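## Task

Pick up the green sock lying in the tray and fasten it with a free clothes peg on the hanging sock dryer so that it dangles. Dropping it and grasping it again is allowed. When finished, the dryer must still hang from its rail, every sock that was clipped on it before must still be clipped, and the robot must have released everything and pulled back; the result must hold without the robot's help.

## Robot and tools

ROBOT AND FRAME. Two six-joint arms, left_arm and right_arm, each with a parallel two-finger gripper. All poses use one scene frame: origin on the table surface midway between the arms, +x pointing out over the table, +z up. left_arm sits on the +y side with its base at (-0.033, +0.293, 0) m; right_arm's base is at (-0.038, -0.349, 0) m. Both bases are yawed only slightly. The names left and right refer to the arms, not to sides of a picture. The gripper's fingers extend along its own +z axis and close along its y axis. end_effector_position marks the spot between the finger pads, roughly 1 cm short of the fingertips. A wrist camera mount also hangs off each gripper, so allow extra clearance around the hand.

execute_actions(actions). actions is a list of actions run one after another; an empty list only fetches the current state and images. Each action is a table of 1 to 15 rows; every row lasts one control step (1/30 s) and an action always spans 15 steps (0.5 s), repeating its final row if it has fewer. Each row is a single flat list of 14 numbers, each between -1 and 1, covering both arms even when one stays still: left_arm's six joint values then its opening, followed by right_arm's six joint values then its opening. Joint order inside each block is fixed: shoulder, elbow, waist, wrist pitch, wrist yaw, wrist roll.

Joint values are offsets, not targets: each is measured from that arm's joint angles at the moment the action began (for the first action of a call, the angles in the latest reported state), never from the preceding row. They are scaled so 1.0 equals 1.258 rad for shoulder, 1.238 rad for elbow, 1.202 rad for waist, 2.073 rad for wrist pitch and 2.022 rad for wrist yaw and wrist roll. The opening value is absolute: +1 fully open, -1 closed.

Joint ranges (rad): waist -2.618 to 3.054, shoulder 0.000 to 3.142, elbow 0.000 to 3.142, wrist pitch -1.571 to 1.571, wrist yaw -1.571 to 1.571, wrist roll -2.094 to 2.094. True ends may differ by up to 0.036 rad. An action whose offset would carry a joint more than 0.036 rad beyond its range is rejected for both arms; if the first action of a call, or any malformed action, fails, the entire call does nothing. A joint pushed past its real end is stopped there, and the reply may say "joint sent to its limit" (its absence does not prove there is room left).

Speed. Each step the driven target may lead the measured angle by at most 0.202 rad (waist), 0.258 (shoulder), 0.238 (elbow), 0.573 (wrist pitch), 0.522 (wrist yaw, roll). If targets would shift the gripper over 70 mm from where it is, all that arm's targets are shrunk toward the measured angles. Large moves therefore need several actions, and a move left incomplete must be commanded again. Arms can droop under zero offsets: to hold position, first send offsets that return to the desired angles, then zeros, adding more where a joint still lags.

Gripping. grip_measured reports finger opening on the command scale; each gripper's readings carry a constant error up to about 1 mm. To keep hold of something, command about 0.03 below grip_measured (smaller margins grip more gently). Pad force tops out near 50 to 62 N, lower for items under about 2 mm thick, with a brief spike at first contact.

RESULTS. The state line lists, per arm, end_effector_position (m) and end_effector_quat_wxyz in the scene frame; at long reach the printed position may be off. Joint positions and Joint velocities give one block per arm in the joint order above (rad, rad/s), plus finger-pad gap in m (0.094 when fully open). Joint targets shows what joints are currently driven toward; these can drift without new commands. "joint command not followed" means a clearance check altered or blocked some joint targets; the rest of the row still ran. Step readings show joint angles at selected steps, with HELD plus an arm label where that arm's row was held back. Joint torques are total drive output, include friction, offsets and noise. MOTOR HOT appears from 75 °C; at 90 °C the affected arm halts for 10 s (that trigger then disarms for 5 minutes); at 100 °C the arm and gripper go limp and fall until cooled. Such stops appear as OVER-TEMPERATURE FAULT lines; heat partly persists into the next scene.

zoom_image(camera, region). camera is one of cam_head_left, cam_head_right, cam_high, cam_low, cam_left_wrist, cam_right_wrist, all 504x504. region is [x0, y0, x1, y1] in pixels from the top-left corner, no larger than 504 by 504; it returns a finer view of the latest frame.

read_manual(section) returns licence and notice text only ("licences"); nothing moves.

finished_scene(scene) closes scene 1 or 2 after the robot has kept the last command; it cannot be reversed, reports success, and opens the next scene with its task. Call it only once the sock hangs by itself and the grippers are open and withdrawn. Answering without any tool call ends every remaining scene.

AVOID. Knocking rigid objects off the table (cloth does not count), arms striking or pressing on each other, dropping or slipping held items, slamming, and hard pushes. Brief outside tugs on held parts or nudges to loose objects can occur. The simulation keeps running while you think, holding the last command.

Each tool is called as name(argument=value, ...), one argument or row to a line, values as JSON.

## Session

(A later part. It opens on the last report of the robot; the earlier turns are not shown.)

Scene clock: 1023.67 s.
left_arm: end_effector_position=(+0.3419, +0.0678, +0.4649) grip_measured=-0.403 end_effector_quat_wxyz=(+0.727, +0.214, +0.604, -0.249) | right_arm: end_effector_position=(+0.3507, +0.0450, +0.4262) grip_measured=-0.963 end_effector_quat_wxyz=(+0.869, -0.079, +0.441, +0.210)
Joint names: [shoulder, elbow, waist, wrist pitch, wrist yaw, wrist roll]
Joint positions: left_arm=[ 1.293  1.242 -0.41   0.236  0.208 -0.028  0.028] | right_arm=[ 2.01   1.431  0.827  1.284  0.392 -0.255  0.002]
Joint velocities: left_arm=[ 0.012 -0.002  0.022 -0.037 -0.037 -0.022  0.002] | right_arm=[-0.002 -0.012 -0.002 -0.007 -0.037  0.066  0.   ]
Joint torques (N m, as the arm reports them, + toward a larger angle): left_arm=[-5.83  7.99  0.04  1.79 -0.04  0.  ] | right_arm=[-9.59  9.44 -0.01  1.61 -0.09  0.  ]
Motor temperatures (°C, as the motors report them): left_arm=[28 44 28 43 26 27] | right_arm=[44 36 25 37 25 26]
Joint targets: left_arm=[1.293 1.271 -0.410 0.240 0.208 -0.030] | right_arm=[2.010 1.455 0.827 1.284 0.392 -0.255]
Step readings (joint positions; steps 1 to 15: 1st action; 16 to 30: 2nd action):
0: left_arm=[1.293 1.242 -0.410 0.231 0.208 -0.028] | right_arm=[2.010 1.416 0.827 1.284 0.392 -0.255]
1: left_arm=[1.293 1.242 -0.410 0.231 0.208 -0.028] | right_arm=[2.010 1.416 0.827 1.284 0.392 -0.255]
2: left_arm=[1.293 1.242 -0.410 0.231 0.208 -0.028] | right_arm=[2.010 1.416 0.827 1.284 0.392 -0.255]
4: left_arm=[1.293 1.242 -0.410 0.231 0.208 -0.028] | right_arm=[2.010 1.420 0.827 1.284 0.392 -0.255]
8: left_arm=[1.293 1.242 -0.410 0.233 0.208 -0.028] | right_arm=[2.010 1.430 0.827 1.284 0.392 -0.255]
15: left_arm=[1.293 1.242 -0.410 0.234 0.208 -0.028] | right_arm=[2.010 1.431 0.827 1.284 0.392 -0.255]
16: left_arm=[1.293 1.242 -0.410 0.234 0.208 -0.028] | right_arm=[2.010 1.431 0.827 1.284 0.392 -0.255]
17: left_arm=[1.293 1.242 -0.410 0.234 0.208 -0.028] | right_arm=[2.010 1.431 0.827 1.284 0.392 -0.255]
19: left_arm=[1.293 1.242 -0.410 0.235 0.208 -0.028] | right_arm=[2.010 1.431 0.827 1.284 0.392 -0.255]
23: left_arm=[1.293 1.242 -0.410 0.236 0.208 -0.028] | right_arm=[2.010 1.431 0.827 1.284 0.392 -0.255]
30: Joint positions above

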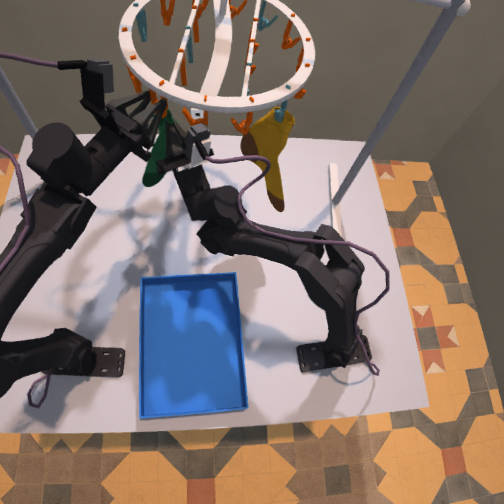

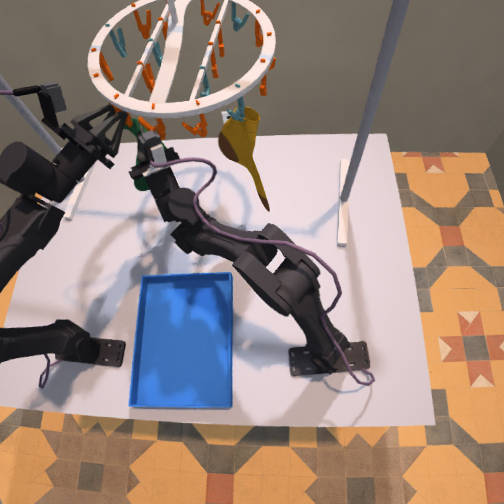

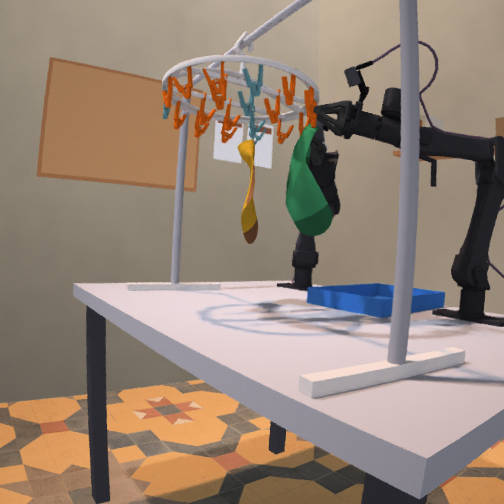

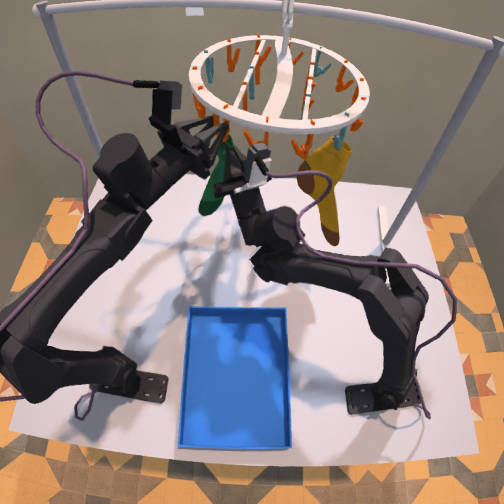

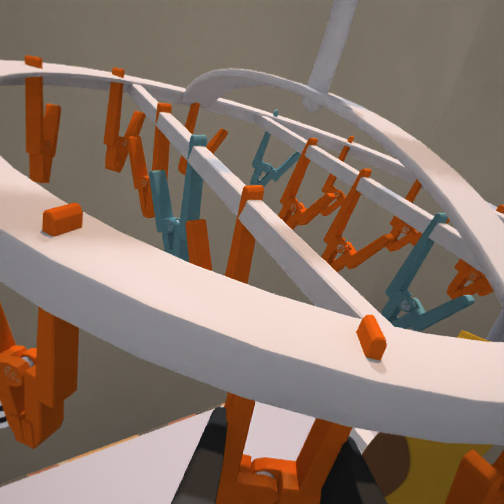

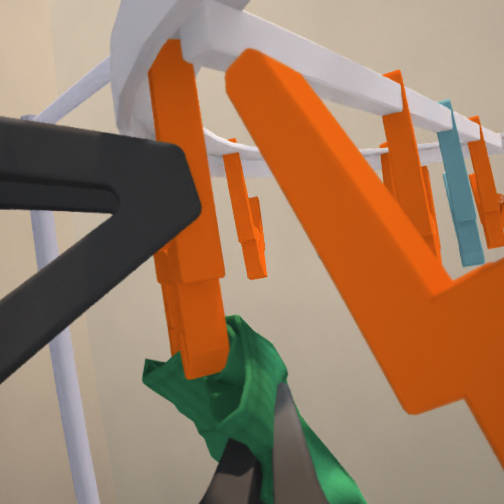

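execute_actions(
  actions=[
    [[0,0.023,0,0.002,0,-0.001,-0.39,0,0.02,0,0,0,0,-1],[0,0.023,0,0.002,0,-0.001,-0.36,0,0.02,0,0,0,0,-1],[0,0.023,0,0.002,0,-0.001,-0.33,0,0.02,0,0,0,0,-1],[0,0.023,0,0.002,0,-0.001,-0.30,0,0.02,0,0,0,0,-1],[0,0.023,0,0.002,0,-0.001,-0.27,0,0.02,0,0,0,0,-1],[0,0.023,0,0.002,0,-0.001,-0.24,0,0.02,0,0,0,0,-1],[0,0.023,0,0.002,0,-0.001,-0.21,0,0.02,0,0,0,0,-1],[0,0.023,0,0.002,0,-0.001,-0.18,0,0.02,0,0,0,0,-1],[0,0.023,0,0.002,0,-0.001,-0.15,0,0.02,0,0,0,0,-1],[0,0.023,0,0.002,0,-0.001,-0.12,0,0.02,0,0,0,0,-1]],
  ],
)

zoom_image(
  camera="cam_right_wrist",
  region=[110, 230, 290, 410],
)

Scene clock: 1034.67 s.
left_arm: end_effector_position=(+0.3419, +0.0678, +0.4650) grip_measured=-0.122 end_effector_quat_wxyz=(+0.727, +0.214, +0.604, -0.249) | right_arm: end_effector_position=(+0.3507, +0.0450, +0.4262) grip_measured=-0.963 end_effector_quat_wxyz=(+0.869, -0.079, +0.441, +0.210)
Joint names: [shoulder, elbow, waist, wrist pitch, wrist yaw, wrist roll]
Joint positions: left_arm=[ 1.293  1.242 -0.41   0.236  0.208 -0.028  0.041] | right_arm=[ 2.01   1.431  0.827  1.284  0.392 -0.255  0.002]
Joint velocities: left_arm=[ 0.017 -0.002  0.017 -0.066  0.007  0.007 -0.   ] | right_arm=[ 0.007 -0.002  0.002 -0.022  0.007  0.022 -0.   ]
Joint torques (N m, as the arm reports them, + toward a larger angle): left_arm=[-5.86  7.99  0.03  1.78 -0.03 -0.01] | right_arm=[-9.51  9.42  0.01  1.62 -0.09 -0.01]
Motor temperatures (°C, as the motors report them): left_arm=[28 45 28 43 26 27] | right_arm=[44 36 25 37 25 26]
Joint targets: left_arm=[1.293 1.271 -0.410 0.240 0.208 -0.030] | right_arm=[2.010 1.455 0.827 1.284 0.392 -0.255]
Step readings (joint positions):
0: left_arm=[1.293 1.242 -0.410 0.236 0.208 -0.028] | right_arm=[2.010 1.431 0.827 1.284 0.392 -0.255]
1: left_arm=[1.293 1.242 -0.410 0.236 0.208 -0.028] | right_arm=[2.010 1.431 0.827 1.284 0.392 -0.255]
2: left_arm=[1.293 1.242 -0.410 0.236 0.208 -0.028] | right_arm=[2.010 1.431 0.827 1.284 0.392 -0.255]
4: left_arm=[1.293 1.242 -0.410 0.236 0.208 -0.028] | right_arm=[2.010 1.431 0.827 1.284 0.392 -0.255]
8: left_arm=[1.293 1.242 -0.410 0.236 0.208 -0.028] | right_arm=[2.010 1.431 0.827 1.284 0.392 -0.255]
15: Joint positions above

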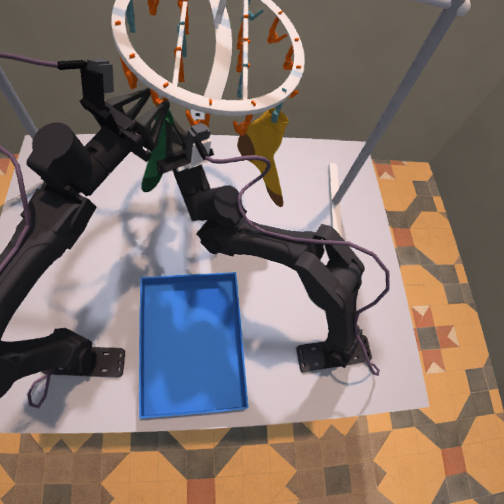

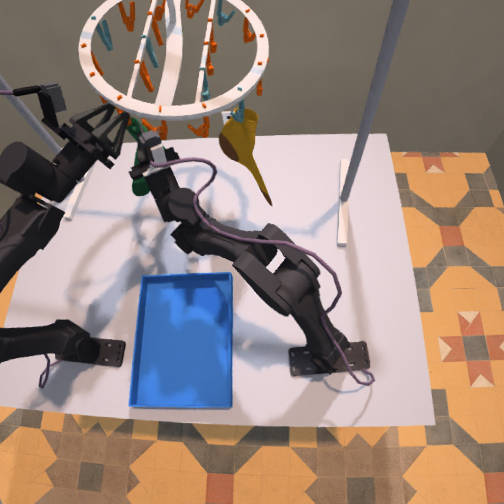

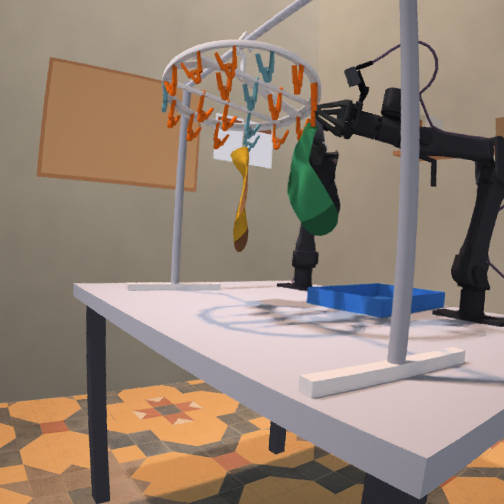

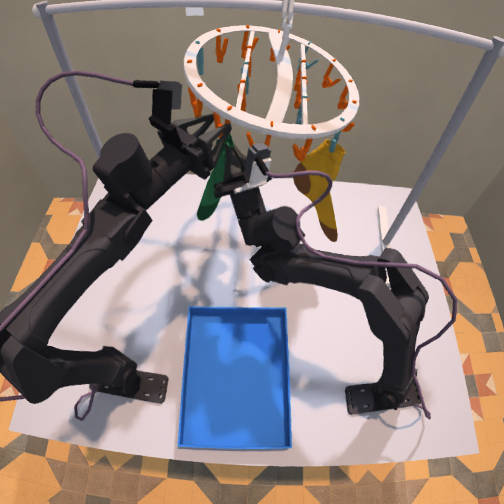

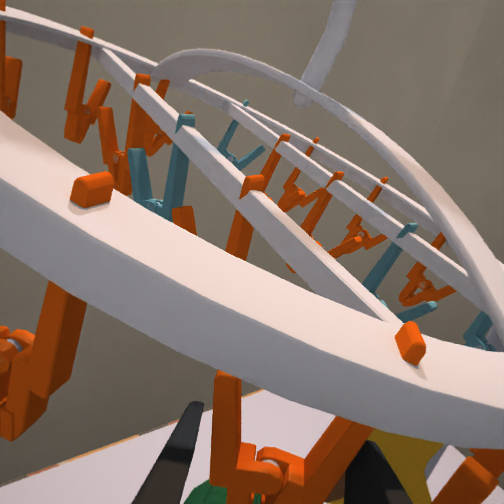

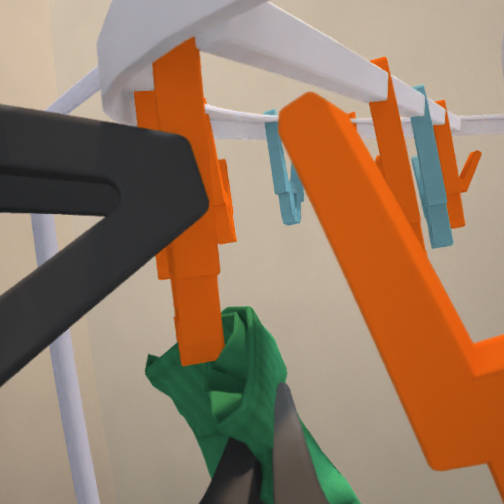

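Region (110, 230, 290, 410) of cam_right_wrist's 504x504 image, scaled by 2.800, with more detail than that image has.

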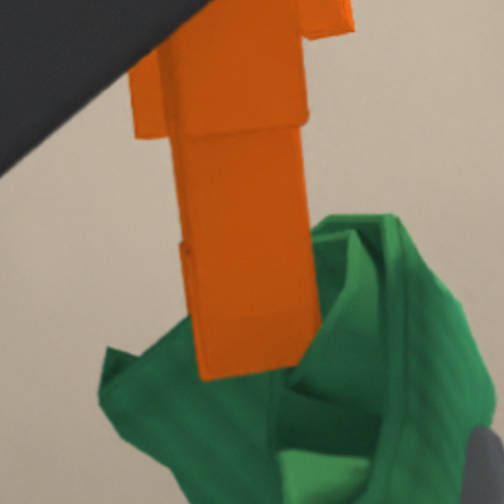

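execute_actions(
  actions=[
    [[0,0.023,0,0.002,0,-0.001,-0.12,0,0.02,0,0,0,0,-0.95],[0,0.023,0,0.002,0,-0.001,-0.12,0,0.02,0,0,0,0,-0.9],[0,0.023,0,0.002,0,-0.001,-0.12,0,0.02,0,0,0,0,-0.85],[0,0.023,0,0.002,0,-0.001,-0.12,0,0.02,0,0,0,0,-0.8],[0,0.023,0,0.002,0,-0.001,-0.12,0,0.02,0,0,0,0,-0.75],[0,0.023,0,0.002,0,-0.001,-0.12,0,0.02,0,0,0,0,-0.7],[0,0.023,0,0.002,0,-0.001,-0.12,0,0.02,0,0,0,0,-0.65],[0,0.023,0,0.002,0,-0.001,-0.12,0,0.02,0,0,0,0,-0.6],[0,0.023,0,0.002,0,-0.001,-0.12,0,0.02,0,0,0,0,-0.55],[0,0.023,0,0.002,0,-0.001,-0.12,0,0.02,0,0,0,0,-0.5]],
  ],
)

zoom_image(
  camera="cam_right_wrist",
  region=[100, 220, 340, 460],
)

Scene clock: 1043.93 s.
left_arm: end_effector_position=(+0.3419, +0.0678, +0.4650) grip_measured=-0.122 end_effector_quat_wxyz=(+0.727, +0.214, +0.604, -0.249) | right_arm: end_effector_position=(+0.3507, +0.0450, +0.4262) grip_measured=-0.503 end_effector_quat_wxyz=(+0.869, -0.079, +0.441, +0.210)
Joint names: [shoulder, elbow, waist, wrist pitch, wrist yaw, wrist roll]
Joint positions: left_arm=[ 1.293  1.242 -0.41   0.236  0.208 -0.028  0.041] | right_arm=[ 2.01   1.431  0.827  1.284  0.392 -0.255  0.023]
Joint velocities: left_arm=[-0.012  0.007  0.002 -0.037 -0.051 -0.051  0.001] | right_arm=[ 0.012  0.007 -0.007 -0.037 -0.022 -0.022 -0.001]
Joint torques (N m, as the arm reports them, + toward a larger angle): left_arm=[-5.81  7.94  0.05  1.79 -0.03  0.  ] | right_arm=[-9.64  9.44  0.01  1.62 -0.09  0.  ]
Motor temperatures (°C, as the motors report them): left_arm=[28 45 28 43 26 27] | right_arm=[44 36 25 37 25 26]
Joint targets: left_arm=[1.293 1.271 -0.410 0.240 0.208 -0.030] | right_arm=[2.010 1.455 0.827 1.284 0.392 -0.255]
Step readings (joint positions):
0: left_arm=[1.293 1.242 -0.410 0.236 0.208 -0.028] | right_arm=[2.010 1.431 0.827 1.284 0.392 -0.255]
1: left_arm=[1.293 1.242 -0.410 0.236 0.208 -0.028] | right_arm=[2.010 1.431 0.827 1.284 0.392 -0.255]
2: left_arm=[1.293 1.242 -0.410 0.236 0.208 -0.028] | right_arm=[2.010 1.431 0.827 1.284 0.392 -0.255]
4: left_arm=[1.293 1.242 -0.410 0.236 0.208 -0.028] | right_arm=[2.010 1.431 0.827 1.284 0.392 -0.255]
8: left_arm=[1.293 1.242 -0.410 0.236 0.208 -0.028] | right_arm=[2.010 1.431 0.827 1.284 0.392 -0.255]
15: Joint positions above

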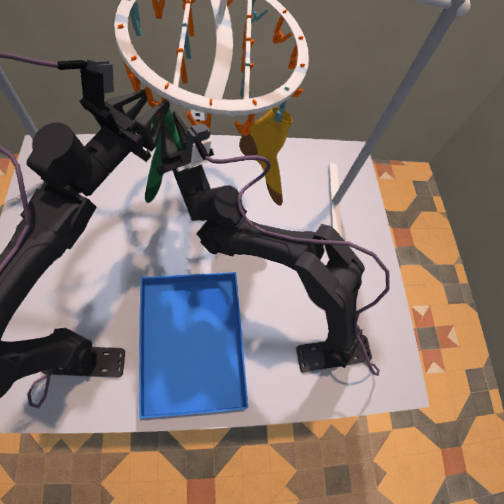

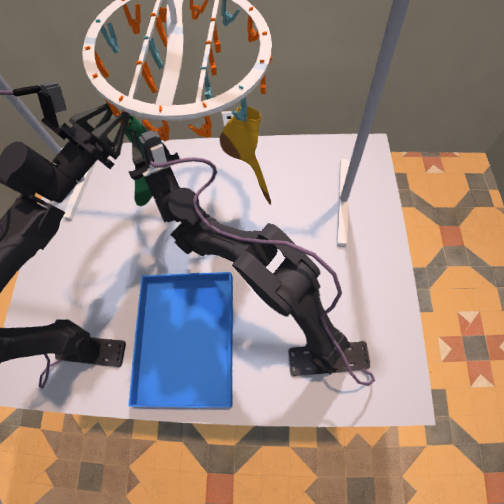

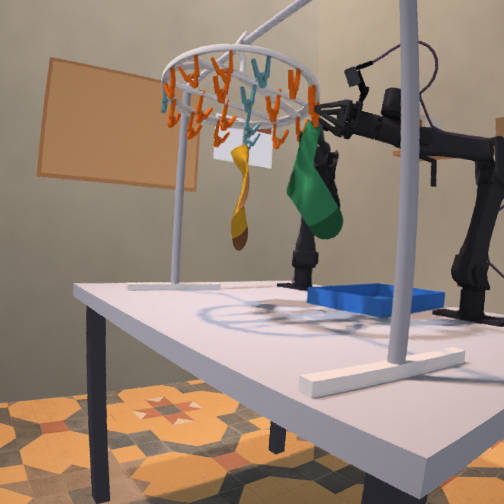

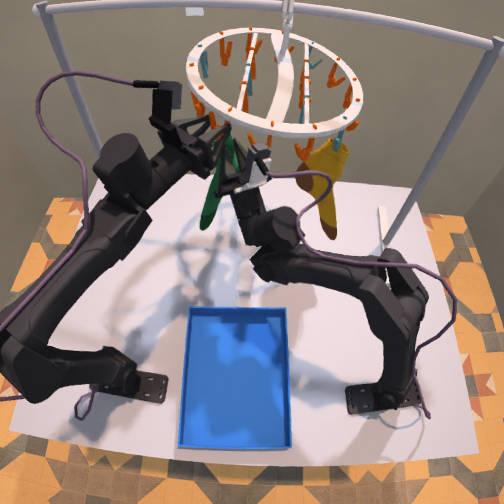

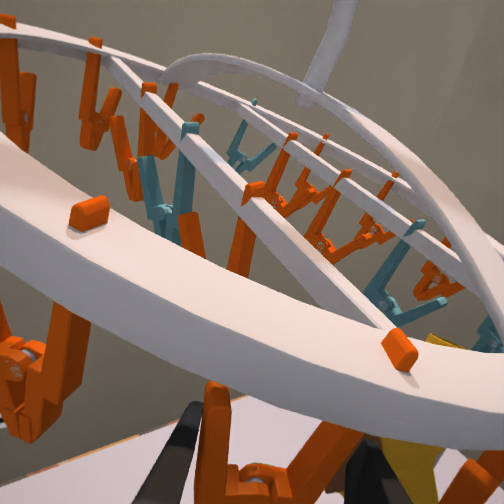

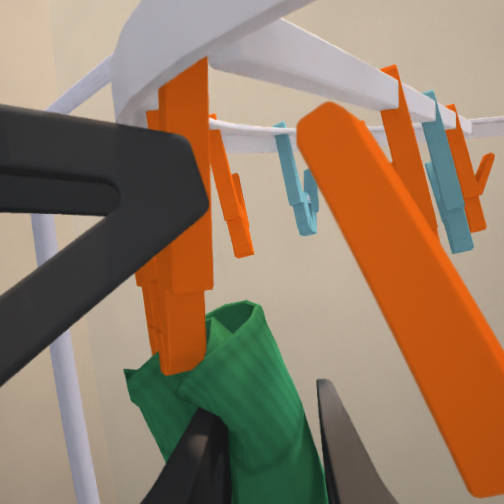

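Region (100, 220, 340, 460) of cam_right_wrist's 504x504 image, scaled by 2.100, with more detail than that image has.

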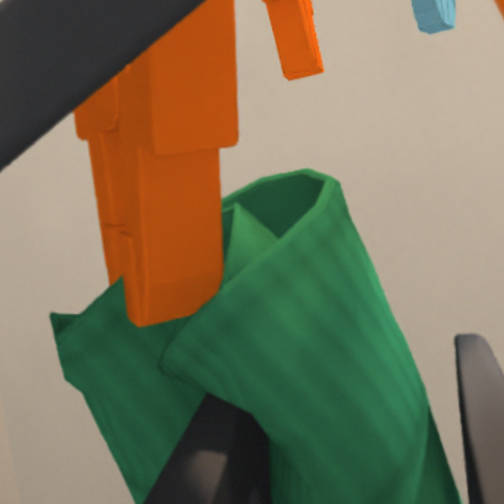

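execute_actions(
  actions=[
    [[0,0.023,0,0.002,0,-0.001,-0.12,-0.006,-0.01,0.001,0,0,0,-0.5],[0,0.023,0,0.002,0,-0.001,-0.12,-0.012,-0.02,0.002,0,0,0,-0.5],[0,0.023,0,0.002,0,-0.001,-0.12,-0.018,-0.029,0.004,0,0,0,-0.5],[0,0.023,0,0.002,0,-0.001,-0.12,-0.024,-0.039,0.005,0,0,0,-0.5],[0,0.023,0,0.002,0,-0.001,-0.12,-0.03,-0.048,0.006,0,0,0,-0.5],[0,0.023,0,0.002,0,-0.001,-0.12,-0.036,-0.058,0.007,0,0,0,-0.5],[0,0.023,0,0.002,0,-0.001,-0.12,-0.042,-0.068,0.008,0,0,0,-0.5],[0,0.023,0,0.002,0,-0.001,-0.12,-0.048,-0.077,0.01,0,0,0,-0.5],[0,0.023,0,0.002,0,-0.001,-0.12,-0.054,-0.087,0.011,0,0,0,-0.5],[0,0.023,0,0.002,0,-0.001,-0.12,-0.06,-0.097,0.012,0,0,0,-0.5],[0,0.023,0,0.002,0,-0.001,-0.12,-0.066,-0.106,0.013,0,0,0,-0.5],[0,0.023,0,0.002,0,-0.001,-0.12,-0.072,-0.116,0.014,0,0,0,-0.5],[0,0.023,0,0.002,0,-0.001,-0.12,-0.078,-0.126,0.016,0,0,0,-0.5],[0,0.023,0,0.002,0,-0.001,-0.12,-0.084,-0.135,0.017,0,0,0,-0.5],[0,0.023,0,0.002,0,-0.001,-0.12,-0.09,-0.145,0.018,0,0,0,-0.5]],
    [[0,0.023,0,0.002,0,-0.001,-0.12,-0.036,-0.06,0.008,0,0,0,-0.5],[0,0.023,0,0.002,0,-0.001,-0.12,-0.043,-0.071,0.009,0,0,0,-0.5],[0,0.023,0,0.002,0,-0.001,-0.12,-0.05,-0.082,0.011,0,0,0,-0.5],[0,0.023,0,0.002,0,-0.001,-0.12,-0.057,-0.093,0.012,0,0,0,-0.5],[0,0.023,0,0.002,0,-0.001,-0.12,-0.064,-0.104,0.014,0,0,0,-0.5],[0,0.023,0,0.002,0,-0.001,-0.12,-0.071,-0.115,0.015,0,0,0,-0.5],[0,0.023,0,0.002,0,-0.001,-0.12,-0.078,-0.126,0.017,0,0,0,-0.5],[0,0.023,0,0.002,0,-0.001,-0.12,-0.085,-0.137,0.018,0,0,0,-0.5],[0,0.023,0,0.002,0,-0.001,-0.12,-0.092,-0.148,0.02,0,0,0,-0.5],[0,0.023,0,0.002,0,-0.001,-0.12,-0.099,-0.159,0.021,0,0,0,-0.5],[0,0.023,0,0.002,0,-0.001,-0.12,-0.106,-0.17,0.022,0,0,0,-0.5],[0,0.023,0,0.002,0,-0.001,-0.12,-0.113,-0.18,0.023,0,0,0,-0.5],[0,0.023,0,0.002,0,-0.001,-0.12,-0.118,-0.188,0.024,0,0,0,-0.5],[0,0.023,0,0.002,0,-0.001,-0.12,-0.122,-0.194,0.025,0,0,0,-0.5],[0,0.023,0,0.002,0,-0.001,-0.12,-0.125,-0.198,0.025,0,0,0,-0.5]],
  ],
)

Scene clock: 1057.93 s.
left_arm: end_effector_position=(+0.3419, +0.0678, +0.4650) grip_measured=-0.122 end_effector_quat_wxyz=(+0.727, +0.214, +0.604, -0.249) | right_arm: end_effector_position=(+0.3127, +0.0205, +0.3812) grip_measured=-0.503 end_effector_quat_wxyz=(+0.839, -0.128, +0.489, +0.200)
Joint names: [shoulder, elbow, waist, wrist pitch, wrist yaw, wrist roll]
Joint positions: left_arm=[ 1.293  1.242 -0.41   0.236  0.208 -0.028  0.041] | right_arm=[ 1.809  1.081  0.857  1.284  0.392 -0.255  0.023]
Joint velocities: left_arm=[-0.002  0.007 -0.017 -0.095 -0.007 -0.022  0.   ] | right_arm=[-0.159 -0.227  0.042 -0.066 -0.022  0.007  0.001]
Joint torques (N m, as the arm reports them, + toward a larger angle): left_arm=[-5.83  7.99  0.03  1.79 -0.04  0.02] | right_arm=[-9.47  5.79  0.69  1.79 -0.05  0.  ]
Motor temperatures (°C, as the motors report them): left_arm=[28 45 28 43 26 27] | right_arm=[44 36 25 37 25 26]
Joint targets: left_arm=[1.293 1.271 -0.410 0.240 0.208 -0.030] | right_arm=[1.777 1.048 0.867 1.284 0.392 -0.255]
Step readings (joint positions; steps 1 to 15: 1st action; 16 to 30: 2nd action):
0: left_arm=[1.293 1.242 -0.410 0.236 0.208 -0.028] | right_arm=[2.010 1.431 0.827 1.284 0.392 -0.255]
1: left_arm=[1.293 1.242 -0.410 0.236 0.208 -0.028] | right_arm=[2.010 1.431 0.827 1.284 0.392 -0.255]
2: left_arm=[1.293 1.242 -0.410 0.236 0.208 -0.028] | right_arm=[2.010 1.431 0.827 1.284 0.392 -0.255]
4: left_arm=[1.293 1.242 -0.410 0.236 0.208 -0.028] | right_arm=[2.007 1.424 0.827 1.284 0.392 -0.255]
8: left_arm=[1.293 1.242 -0.410 0.236 0.208 -0.028] | right_arm=[1.987 1.377 0.827 1.284 0.392 -0.255]
15: left_arm=[1.293 1.242 -0.410 0.236 0.208 -0.028] | right_arm=[1.934 1.293 0.837 1.284 0.392 -0.255]
16: left_arm=[1.293 1.242 -0.410 0.236 0.208 -0.028] | right_arm=[1.925 1.279 0.838 1.284 0.392 -0.255]
17: left_arm=[1.293 1.242 -0.410 0.236 0.208 -0.028] | right_arm=[1.915 1.262 0.840 1.284 0.392 -0.255]
19: left_arm=[1.293 1.242 -0.410 0.236 0.208 -0.028] | right_arm=[1.897 1.227 0.841 1.284 0.392 -0.255]
23: left_arm=[1.293 1.242 -0.410 0.236 0.208 -0.028] | right_arm=[1.867 1.168 0.845 1.284 0.392 -0.255]
30: Joint positions above

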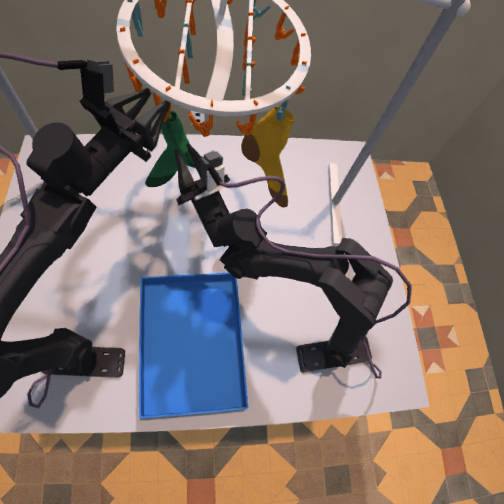

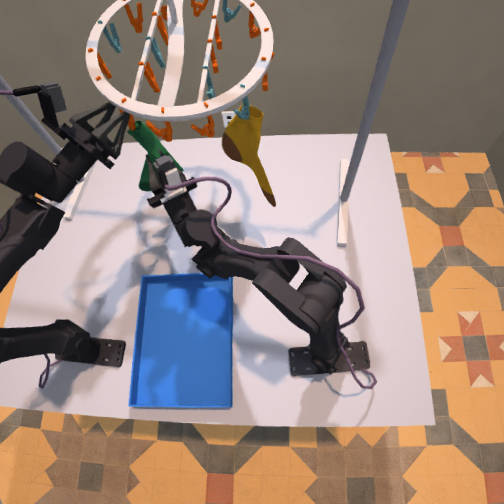

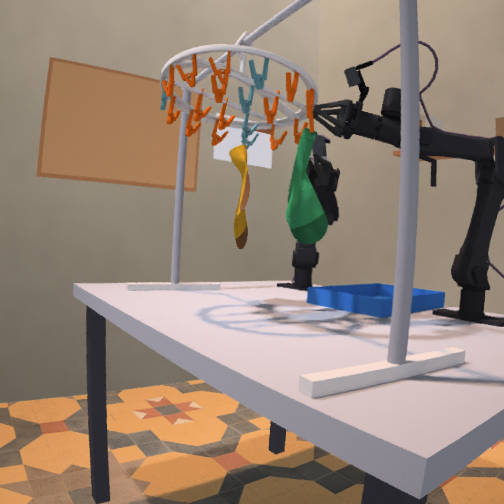

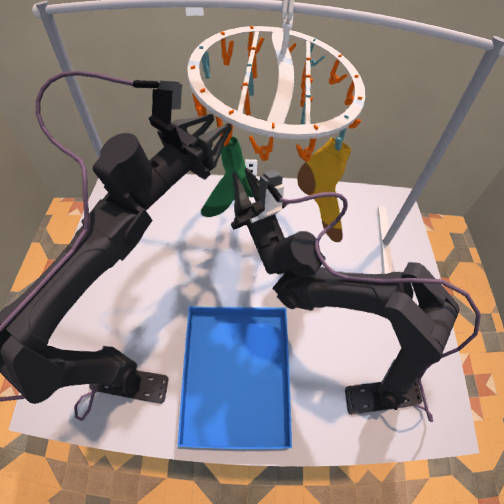

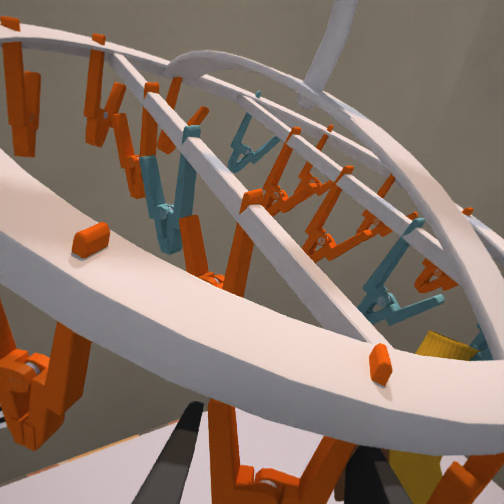

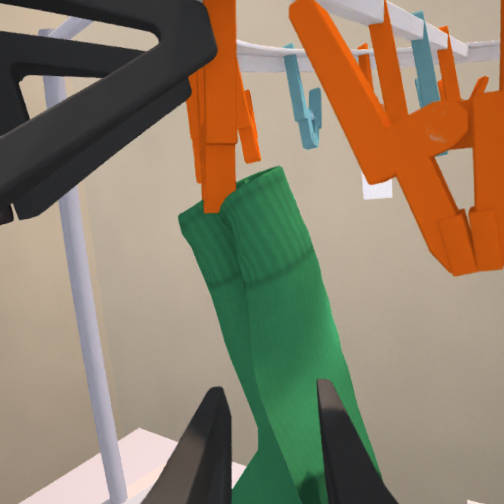

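zoom_image(
  camera="cam_right_wrist",
  region=[150, 120, 330, 300],
)

execute_actions(
  actions=[],
)

Region (150, 120, 330, 300) of cam_right_wrist's 504x504 image, scaled by 2.800, with more detail than that image has.

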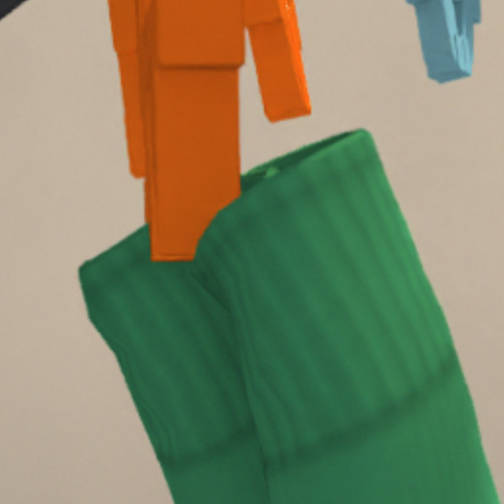

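Scene clock: 1064.57 s.
left_arm: end_effector_position=(+0.3419, +0.0678, +0.4650) grip_measured=-0.122 end_effector_quat_wxyz=(+0.727, +0.214, +0.604, -0.249) | right_arm: end_effector_position=(+0.3108, +0.0187, +0.3820) grip_measured=-0.503 end_effector_quat_wxyz=(+0.839, -0.128, +0.489, +0.201)
Joint names: [shoulder, elbow, waist, wrist pitch, wrist yaw, wrist roll]
Joint positions: left_arm=[ 1.293  1.242 -0.41   0.236  0.208 -0.028  0.041] | right_arm=[ 1.799  1.071  0.858  1.284  0.392 -0.255  0.023]
Joint velocities: left_arm=[-0.002  0.002  0.002 -0.007  0.066 -0.037  0.001] | right_arm=[-0.007 -0.002 -0.017  0.051 -0.022  0.022  0.001]
Joint torques (N m, as the arm reports them, + toward a larger angle): left_arm=[-5.81  7.98 -0.01  1.79 -0.03  0.  ] | right_arm=[-9.32  5.44  0.77  1.79 -0.07  0.  ]
Motor temperatures (°C, as the motors report them): left_arm=[28 45 28 43 26 27] | right_arm=[44 35 25 37 25 26]
Joint targets: left_arm=[1.293 1.271 -0.410 0.240 0.208 -0.030] | right_arm=[1.777 1.048 0.867 1.284 0.392 -0.255]

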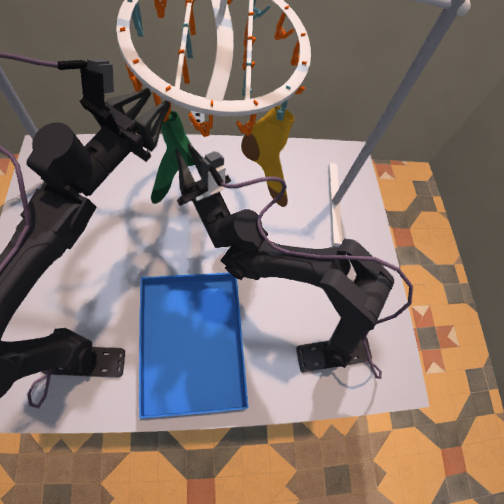

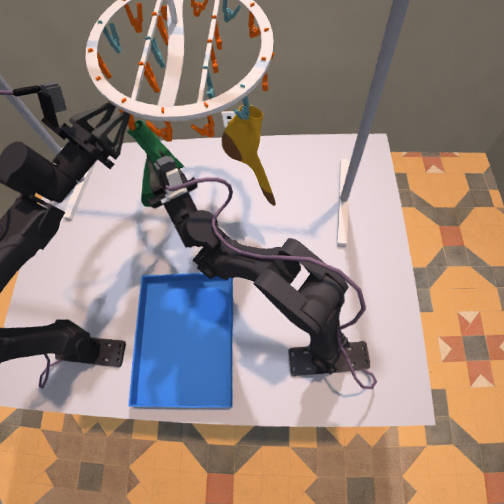

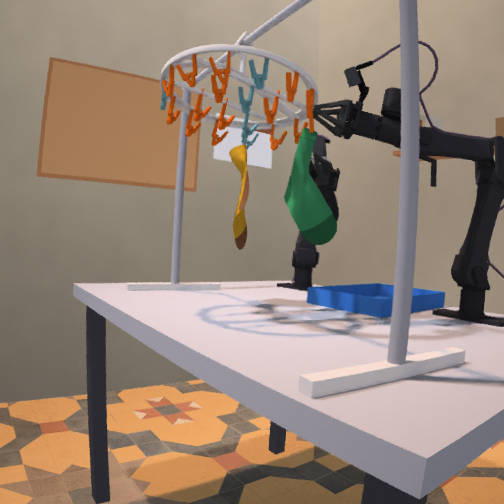

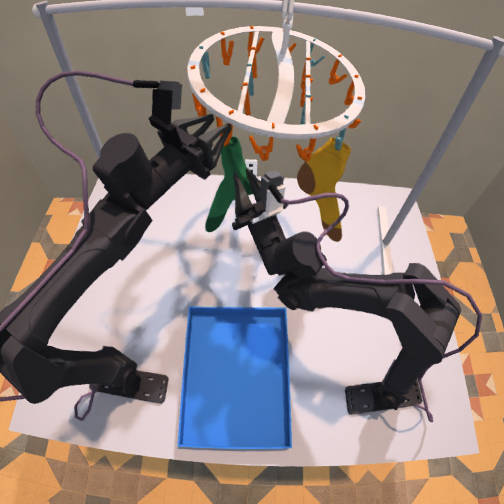

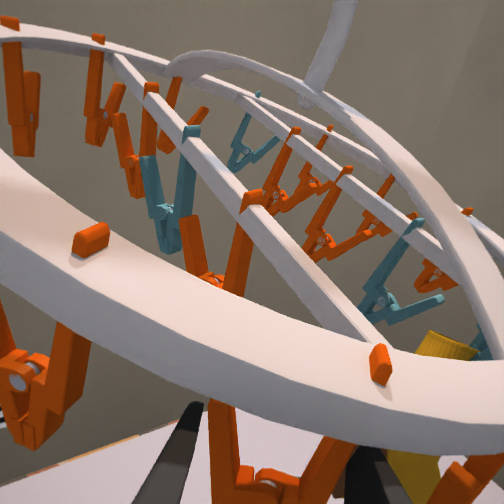

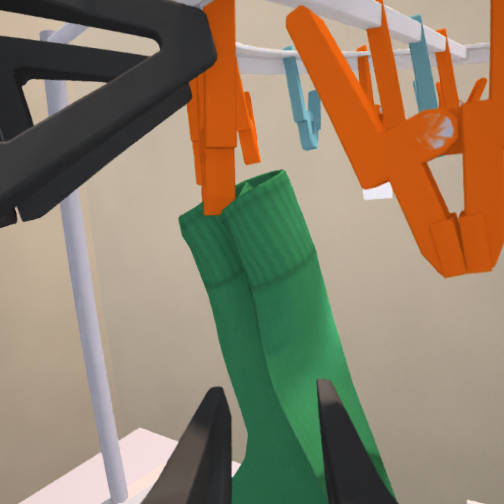

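execute_actions(
  actions=[
    [[0,0.023,0,0.002,0,-0.001,-0.12,-0.02,-0.02,0.008,0,0,0,-0.48],[0,0.023,0,0.002,0,-0.001,-0.11,-0.027,-0.028,0.009,0,0,0,-0.46],[0,0.023,0,0.002,0,-0.001,-0.1,-0.034,-0.036,0.01,0,0,0,-0.44],[0,0.023,0,0.002,0,-0.001,-0.09,-0.041,-0.044,0.011,0,0,0,-0.42],[0,0.023,0,0.002,0,-0.001,-0.08,-0.048,-0.053,0.012,0,0,0,-0.4],[0,0.023,0,0.002,0,-0.001,-0.07,-0.055,-0.061,0.013,0,0,0,-0.38],[0,0.023,0,0.002,0,-0.001,-0.06,-0.062,-0.069,0.014,0,0,0,-0.36],[0,0.023,0,0.002,0,-0.001,-0.05,-0.069,-0.078,0.015,0,0,0,-0.35],[0,0.023,0,0.002,0,-0.001,-0.04,-0.076,-0.086,0.016,0,0,0,-0.35],[0,0.023,0,0.002,0,-0.001,-0.03,-0.083,-0.094,0.017,0,0,0,-0.35],[0,0.023,0,0.002,0,-0.001,-0.02,-0.09,-0.103,0.018,0,0,0,-0.35],[0,0.023,0,0.002,0,-0.001,-0.01,-0.097,-0.111,0.019,0,0,0,-0.35],[0,0.023,0,0.002,0,-0.001,0,-0.104,-0.119,0.02,0,0,0,-0.35],[0,0.023,0,0.002,0,-0.001,0.01,-0.111,-0.127,0.021,0,0,0,-0.35],[0,0.023,0,0.002,0,-0.001,0.02,-0.118,-0.135,0.022,0,0,0,-0.35]],
    [[0,0.023,0,0.002,0,-0.001,0.03,-0.046,-0.055,0.008,0,0,0,-0.35],[0,0.023,0,0.002,0,-0.001,0.04,-0.055,-0.065,0.009,0,0,0,-0.35],[0,0.023,0,0.002,0,-0.001,0.05,-0.064,-0.075,0.011,0,0,0,-0.35],[0,0.023,0,0.002,0,-0.001,0.06,-0.073,-0.085,0.012,0,0,0,-0.35],[0,0.023,0,0.002,0,-0.001,0.07,-0.082,-0.095,0.014,0,0,0,-0.35],[0,0.023,0,0.002,0,-0.001,0.08,-0.091,-0.105,0.015,0,0,0,-0.35],[0,0.023,0,0.002,0,-0.001,0.09,-0.1,-0.115,0.017,0,0,0,-0.35],[0,0.023,0,0.002,0,-0.001,0.1,-0.109,-0.125,0.018,0,0,0,-0.35],[0,0.023,0,0.002,0,-0.001,0.11,-0.118,-0.135,0.02,0,0,0,-0.35],[0,0.023,0,0.002,0,-0.001,0.12,-0.127,-0.145,0.021,0,0,0,-0.35],[0,0.023,0,0.002,0,-0.001,0.13,-0.136,-0.154,0.022,0,0,0,-0.35],[0,0.023,0,0.002,0,-0.001,0.14,-0.144,-0.162,0.023,0,0,0,-0.35],[0,0.023,0,0.002,0,-0.001,0.15,-0.151,-0.169,0.024,0,0,0,-0.35],[0,0.023,0,0.002,0,-0.001,0.15,-0.156,-0.174,0.025,0,0,0,-0.35],[0,0.023,0,0.002,0,-0.001,0.15,-0.16,-0.178,0.025,0,0,0,-0.35]],
  ],
)

Scene clock: 1080.67 s.
left_arm: end_effector_position=(+0.3419, +0.0678, +0.4650) grip_measured=+0.148 end_effector_quat_wxyz=(+0.727, +0.214, +0.604, -0.249) | right_arm: end_effector_position=(+0.2566, -0.0300, +0.3735) grip_measured=-0.353 end_effector_quat_wxyz=(+0.828, -0.147, +0.498, +0.210)
Joint names: [shoulder, elbow, waist, wrist pitch, wrist yaw, wrist roll]
Joint positions: left_arm=[ 1.293  1.242 -0.41   0.236  0.208 -0.028  0.054] | right_arm=[ 1.519  0.756  0.894  1.284  0.392 -0.255  0.03 ]
Joint velocities: left_arm=[-0.012 -0.002  0.002  0.007  0.051  0.007 -0.001] | right_arm=[-0.203 -0.208  0.017  0.037  0.037  0.066  0.   ]
Joint torques (N m, as the arm reports them, + toward a larger angle): left_arm=[-5.82  7.96  0.05  1.79 -0.03  0.01] | right_arm=[-6.67  5.68  0.8   1.8  -0.09  0.  ]
Motor temperatures (°C, as the motors report them): left_arm=[28 45 28 43 26 27] | right_arm=[44 34 25 37 25 26]
Joint targets: left_arm=[1.293 1.271 -0.410 0.240 0.208 -0.030] | right_arm=[1.487 0.724 0.904 1.284 0.392 -0.255]
Step readings (joint positions; steps 1 to 15: 1st action; 16 to 30: 2nd action):
0: left_arm=[1.293 1.242 -0.410 0.236 0.208 -0.028] | right_arm=[1.799 1.071 0.858 1.284 0.392 -0.255]
1: left_arm=[1.293 1.242 -0.410 0.236 0.208 -0.028] | right_arm=[1.799 1.071 0.858 1.284 0.392 -0.255]
2: left_arm=[1.293 1.242 -0.410 0.236 0.208 -0.028] | right_arm=[1.797 1.071 0.858 1.284 0.392 -0.255]
4: left_arm=[1.293 1.242 -0.410 0.236 0.208 -0.028] | right_arm=[1.788 1.057 0.859 1.284 0.392 -0.255]
8: left_arm=[1.293 1.242 -0.410 0.236 0.208 -0.028] | right_arm=[1.752 1.014 0.864 1.284 0.392 -0.255]
15: left_arm=[1.293 1.242 -0.410 0.236 0.208 -0.028] | right_arm=[1.688 0.944 0.874 1.284 0.392 -0.255]
16: left_arm=[1.293 1.242 -0.410 0.236 0.208 -0.028] | right_arm=[1.677 0.932 0.874 1.284 0.392 -0.255]
17: left_arm=[1.293 1.242 -0.410 0.236 0.208 -0.028] | right_arm=[1.665 0.916 0.875 1.284 0.392 -0.255]
19: left_arm=[1.293 1.242 -0.410 0.236 0.208 -0.028] | right_arm=[1.640 0.883 0.876 1.284 0.392 -0.255]
23: left_arm=[1.293 1.242 -0.410 0.236 0.208 -0.028] | right_arm=[1.593 0.832 0.883 1.284 0.392 -0.255]
30: Joint positions above

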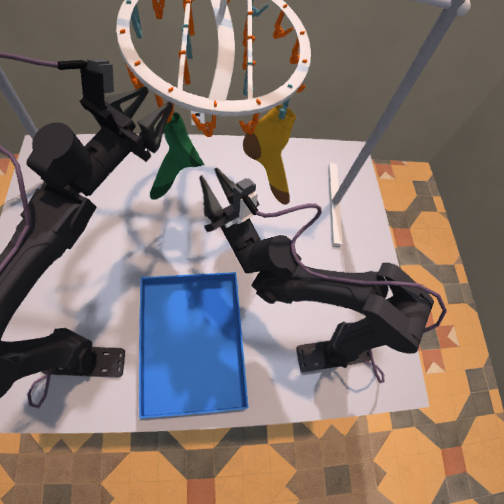

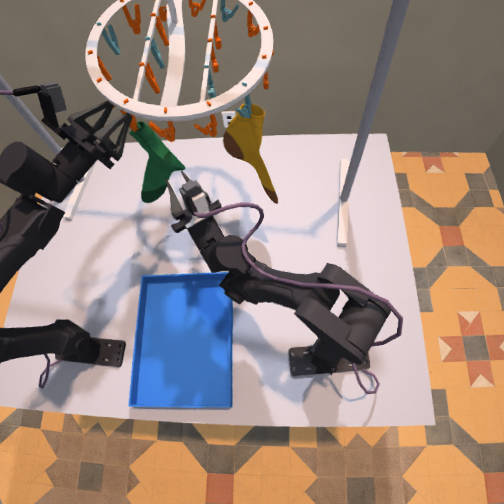

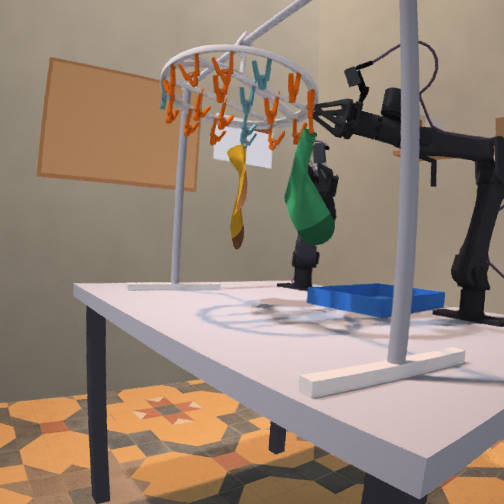

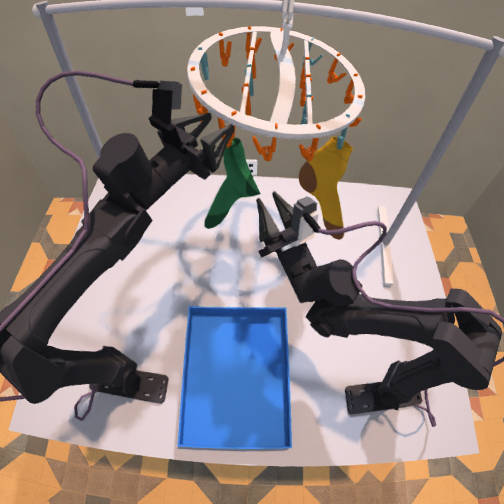

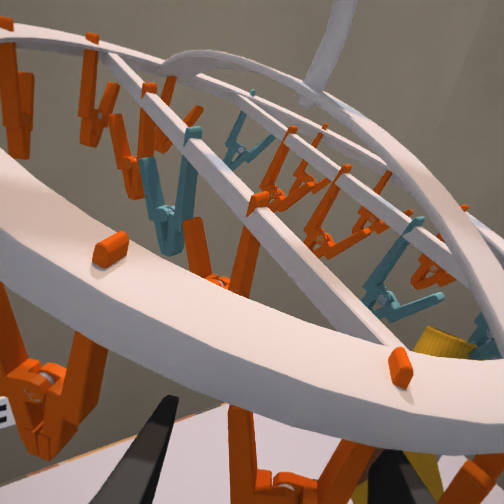

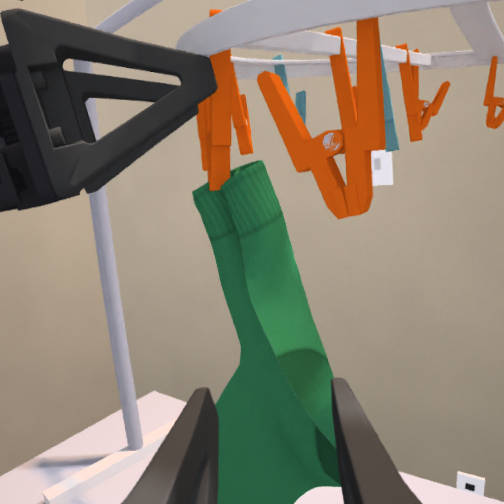

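execute_actions(
  actions=[
    [[0,0.023,0,0.002,0,-0.001,0.17,-0.025,-0.026,0.008,0,0,0,-0.35],[0,0.023,0,0.002,0,-0.001,0.19,-0.032,-0.034,0.008,0,0,0,-0.35],[0,0.023,0,0.002,0,-0.001,0.21,-0.04,-0.043,0.008,0,0,0,-0.35],[0,0.023,0,0.002,0,-0.001,0.23,-0.047,-0.051,0.008,0,0,0,-0.35],[0,0.023,0,0.002,0,-0.001,0.25,-0.055,-0.06,0.008,0,0,0,-0.35],[0,0.023,0,0.002,0,-0.001,0.27,-0.062,-0.068,0.008,0,0,0,-0.35],[0,0.023,0,0.002,0,-0.001,0.29,-0.07,-0.077,0.008,0,0,0,-0.35],[0,0.023,0,0.002,0,-0.001,0.31,-0.077,-0.085,0.008,0,0,0,-0.35],[0,0.023,0,0.002,0,-0.001,0.33,-0.085,-0.094,0.008,0,0,0,-0.35],[0,0.023,0,0.002,0,-0.001,0.35,-0.092,-0.102,0.008,0,0,0,-0.35],[0,0.023,0,0.002,0,-0.001,0.37,-0.1,-0.111,0.008,0,0,0,-0.35],[0,0.023,0,0.002,0,-0.001,0.39,-0.107,-0.119,0.008,0,0,0,-0.35],[0,0.023,0,0.002,0,-0.001,0.41,-0.115,-0.128,0.008,0,0,0,-0.35],[0,0.023,0,0.002,0,-0.001,0.43,-0.122,-0.136,0.008,0,0,0,-0.35],[0,0.023,0,0.002,0,-0.001,0.45,-0.13,-0.145,0.008,0,0,0,-0.35]],
    [[0,0.023,0,0.002,0,-0.001,0.45,-0.046,-0.052,0,0,0,0,-0.35],[0,0.023,0,0.002,0,-0.001,0.45,-0.052,-0.058,0,0,0,0,-0.35],[0,0.023,0,0.002,0,-0.001,0.45,-0.058,-0.064,0,0,0,0,-0.35],[0,0.023,0,0.002,0,-0.001,0.45,-0.064,-0.07,0,0,0,0,-0.35],[0,0.023,0,0.002,0,-0.001,0.45,-0.07,-0.076,0,0,0,0,-0.35],[0,0.023,0,0.002,0,-0.001,0.45,-0.075,-0.081,0,0,0,0,-0.35],[0,0.023,0,0.002,0,-0.001,0.45,-0.08,-0.086,0,0,0,0,-0.35],[0,0.023,0,0.002,0,-0.001,0.45,-0.084,-0.09,0,0,0,0,-0.35],[0,0.023,0,0.002,0,-0.001,0.45,-0.087,-0.093,0,0,0,0,-0.35],[0,0.023,0,0.002,0,-0.001,0.45,-0.09,-0.095,0,0,0,0,-0.35]],
  ],
)

Scene clock: 1140.87 s.
left_arm: end_effector_position=(+0.3419, +0.0678, +0.4650) grip_measured=+0.448 end_effector_quat_wxyz=(+0.727, +0.214, +0.604, -0.249) | right_arm: end_effector_position=(+0.2249, -0.0767, +0.3572) grip_measured=-0.353 end_effector_quat_wxyz=(+0.825, -0.152, +0.504, +0.207)
Joint names: [shoulder, elbow, waist, wrist pitch, wrist yaw, wrist roll]
Joint positions: left_arm=[ 1.293  1.242 -0.41   0.236  0.208 -0.028  0.068] | right_arm=[ 1.303  0.523  0.894  1.284  0.392 -0.255  0.03 ]
Joint velocities: left_arm=[-0.007 -0.007 -0.002 -0.022 -0.037 -0.022  0.001] | right_arm=[-0.002 -0.002 -0.017 -0.022 -0.007  0.007 -0.   ]
Joint torques (N m, as the arm reports them, + toward a larger angle): left_arm=[-5.85  7.97  0.07  1.8  -0.04  0.02] | right_arm=[-5.07  5.47  0.    1.86 -0.06  0.01]
Motor temperatures (°C, as the motors report them): left_arm=[28 45 28 43 26 27] | right_arm=[41 34 25 38 25 26]
Joint targets: left_arm=[1.293 1.271 -0.410 0.240 0.208 -0.030] | right_arm=[1.281 0.500 0.894 1.284 0.392 -0.255]
Step readings (joint positions; steps 1 to 15: 1st action; 16 to 30: 2nd action):
0: left_arm=[1.293 1.242 -0.410 0.236 0.208 -0.028] | right_arm=[1.507 0.747 0.894 1.284 0.392 -0.255]
1: left_arm=[1.293 1.242 -0.410 0.236 0.208 -0.028] | right_arm=[1.507 0.747 0.894 1.284 0.392 -0.255]
2: left_arm=[1.293 1.242 -0.410 0.236 0.208 -0.028] | right_arm=[1.507 0.747 0.894 1.284 0.392 -0.255]
4: left_arm=[1.293 1.242 -0.410 0.236 0.208 -0.028] | right_arm=[1.500 0.736 0.894 1.284 0.392 -0.255]
8: left_arm=[1.293 1.242 -0.410 0.236 0.208 -0.028] | right_arm=[1.462 0.691 0.894 1.284 0.392 -0.255]
15: left_arm=[1.293 1.242 -0.410 0.236 0.208 -0.028] | right_arm=[1.394 0.618 0.894 1.284 0.392 -0.255]
16: left_arm=[1.293 1.242 -0.410 0.236 0.208 -0.028] | right_arm=[1.383 0.606 0.894 1.284 0.392 -0.255]
17: left_arm=[1.293 1.242 -0.410 0.236 0.208 -0.028] | right_arm=[1.371 0.592 0.894 1.284 0.392 -0.255]
19: left_arm=[1.293 1.242 -0.410 0.236 0.208 -0.028] | right_arm=[1.350 0.567 0.894 1.284 0.392 -0.255]
23: left_arm=[1.293 1.242 -0.410 0.236 0.208 -0.028] | right_arm=[1.320 0.538 0.894 1.284 0.392 -0.255]
30: Joint positions above

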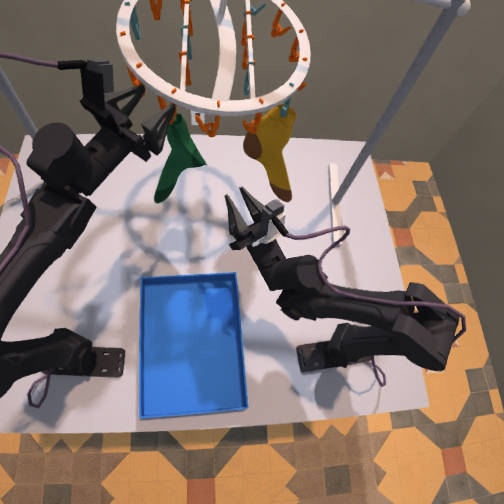

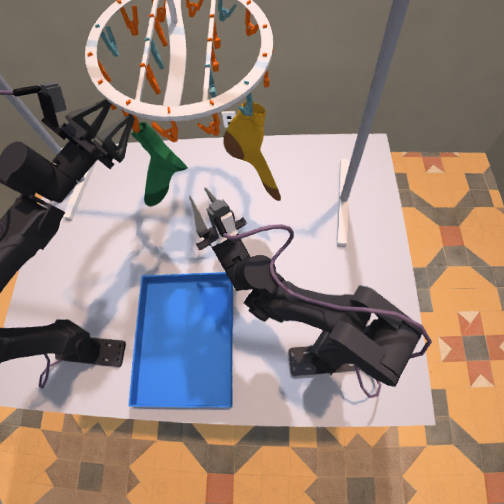

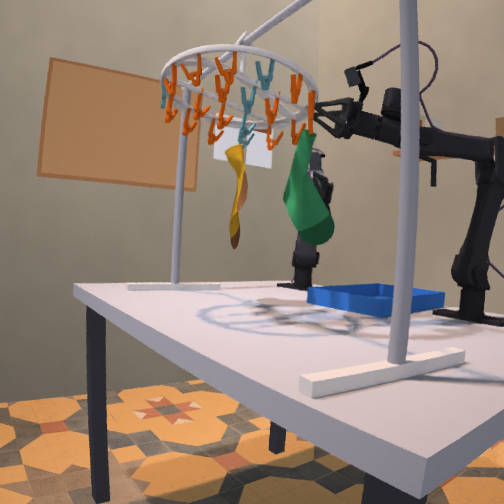

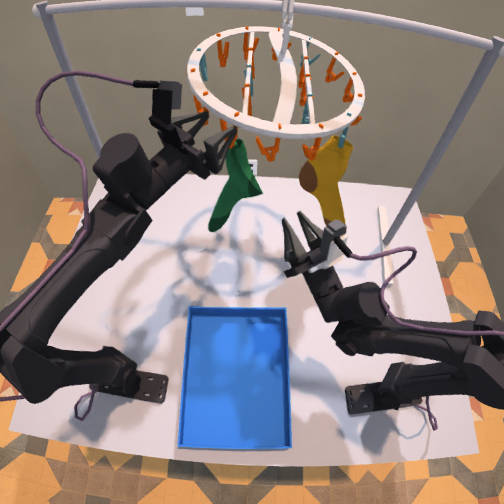

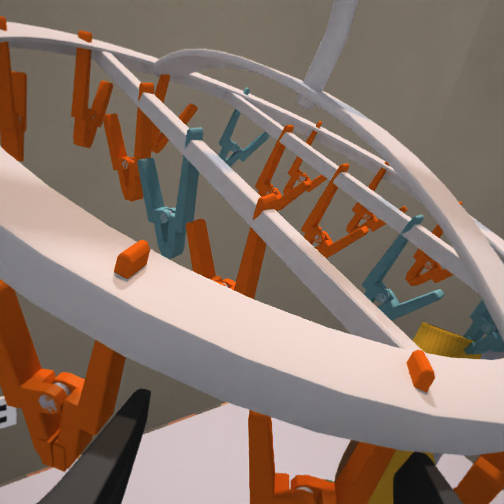

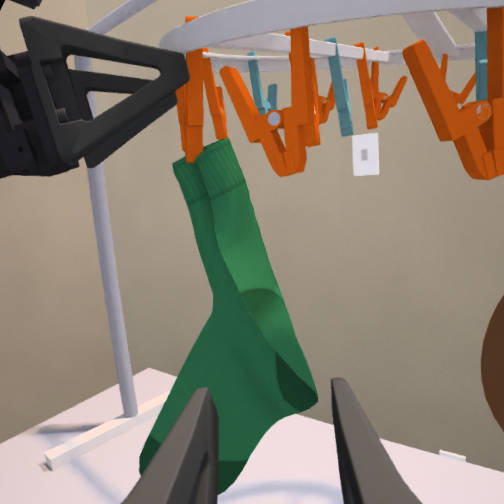

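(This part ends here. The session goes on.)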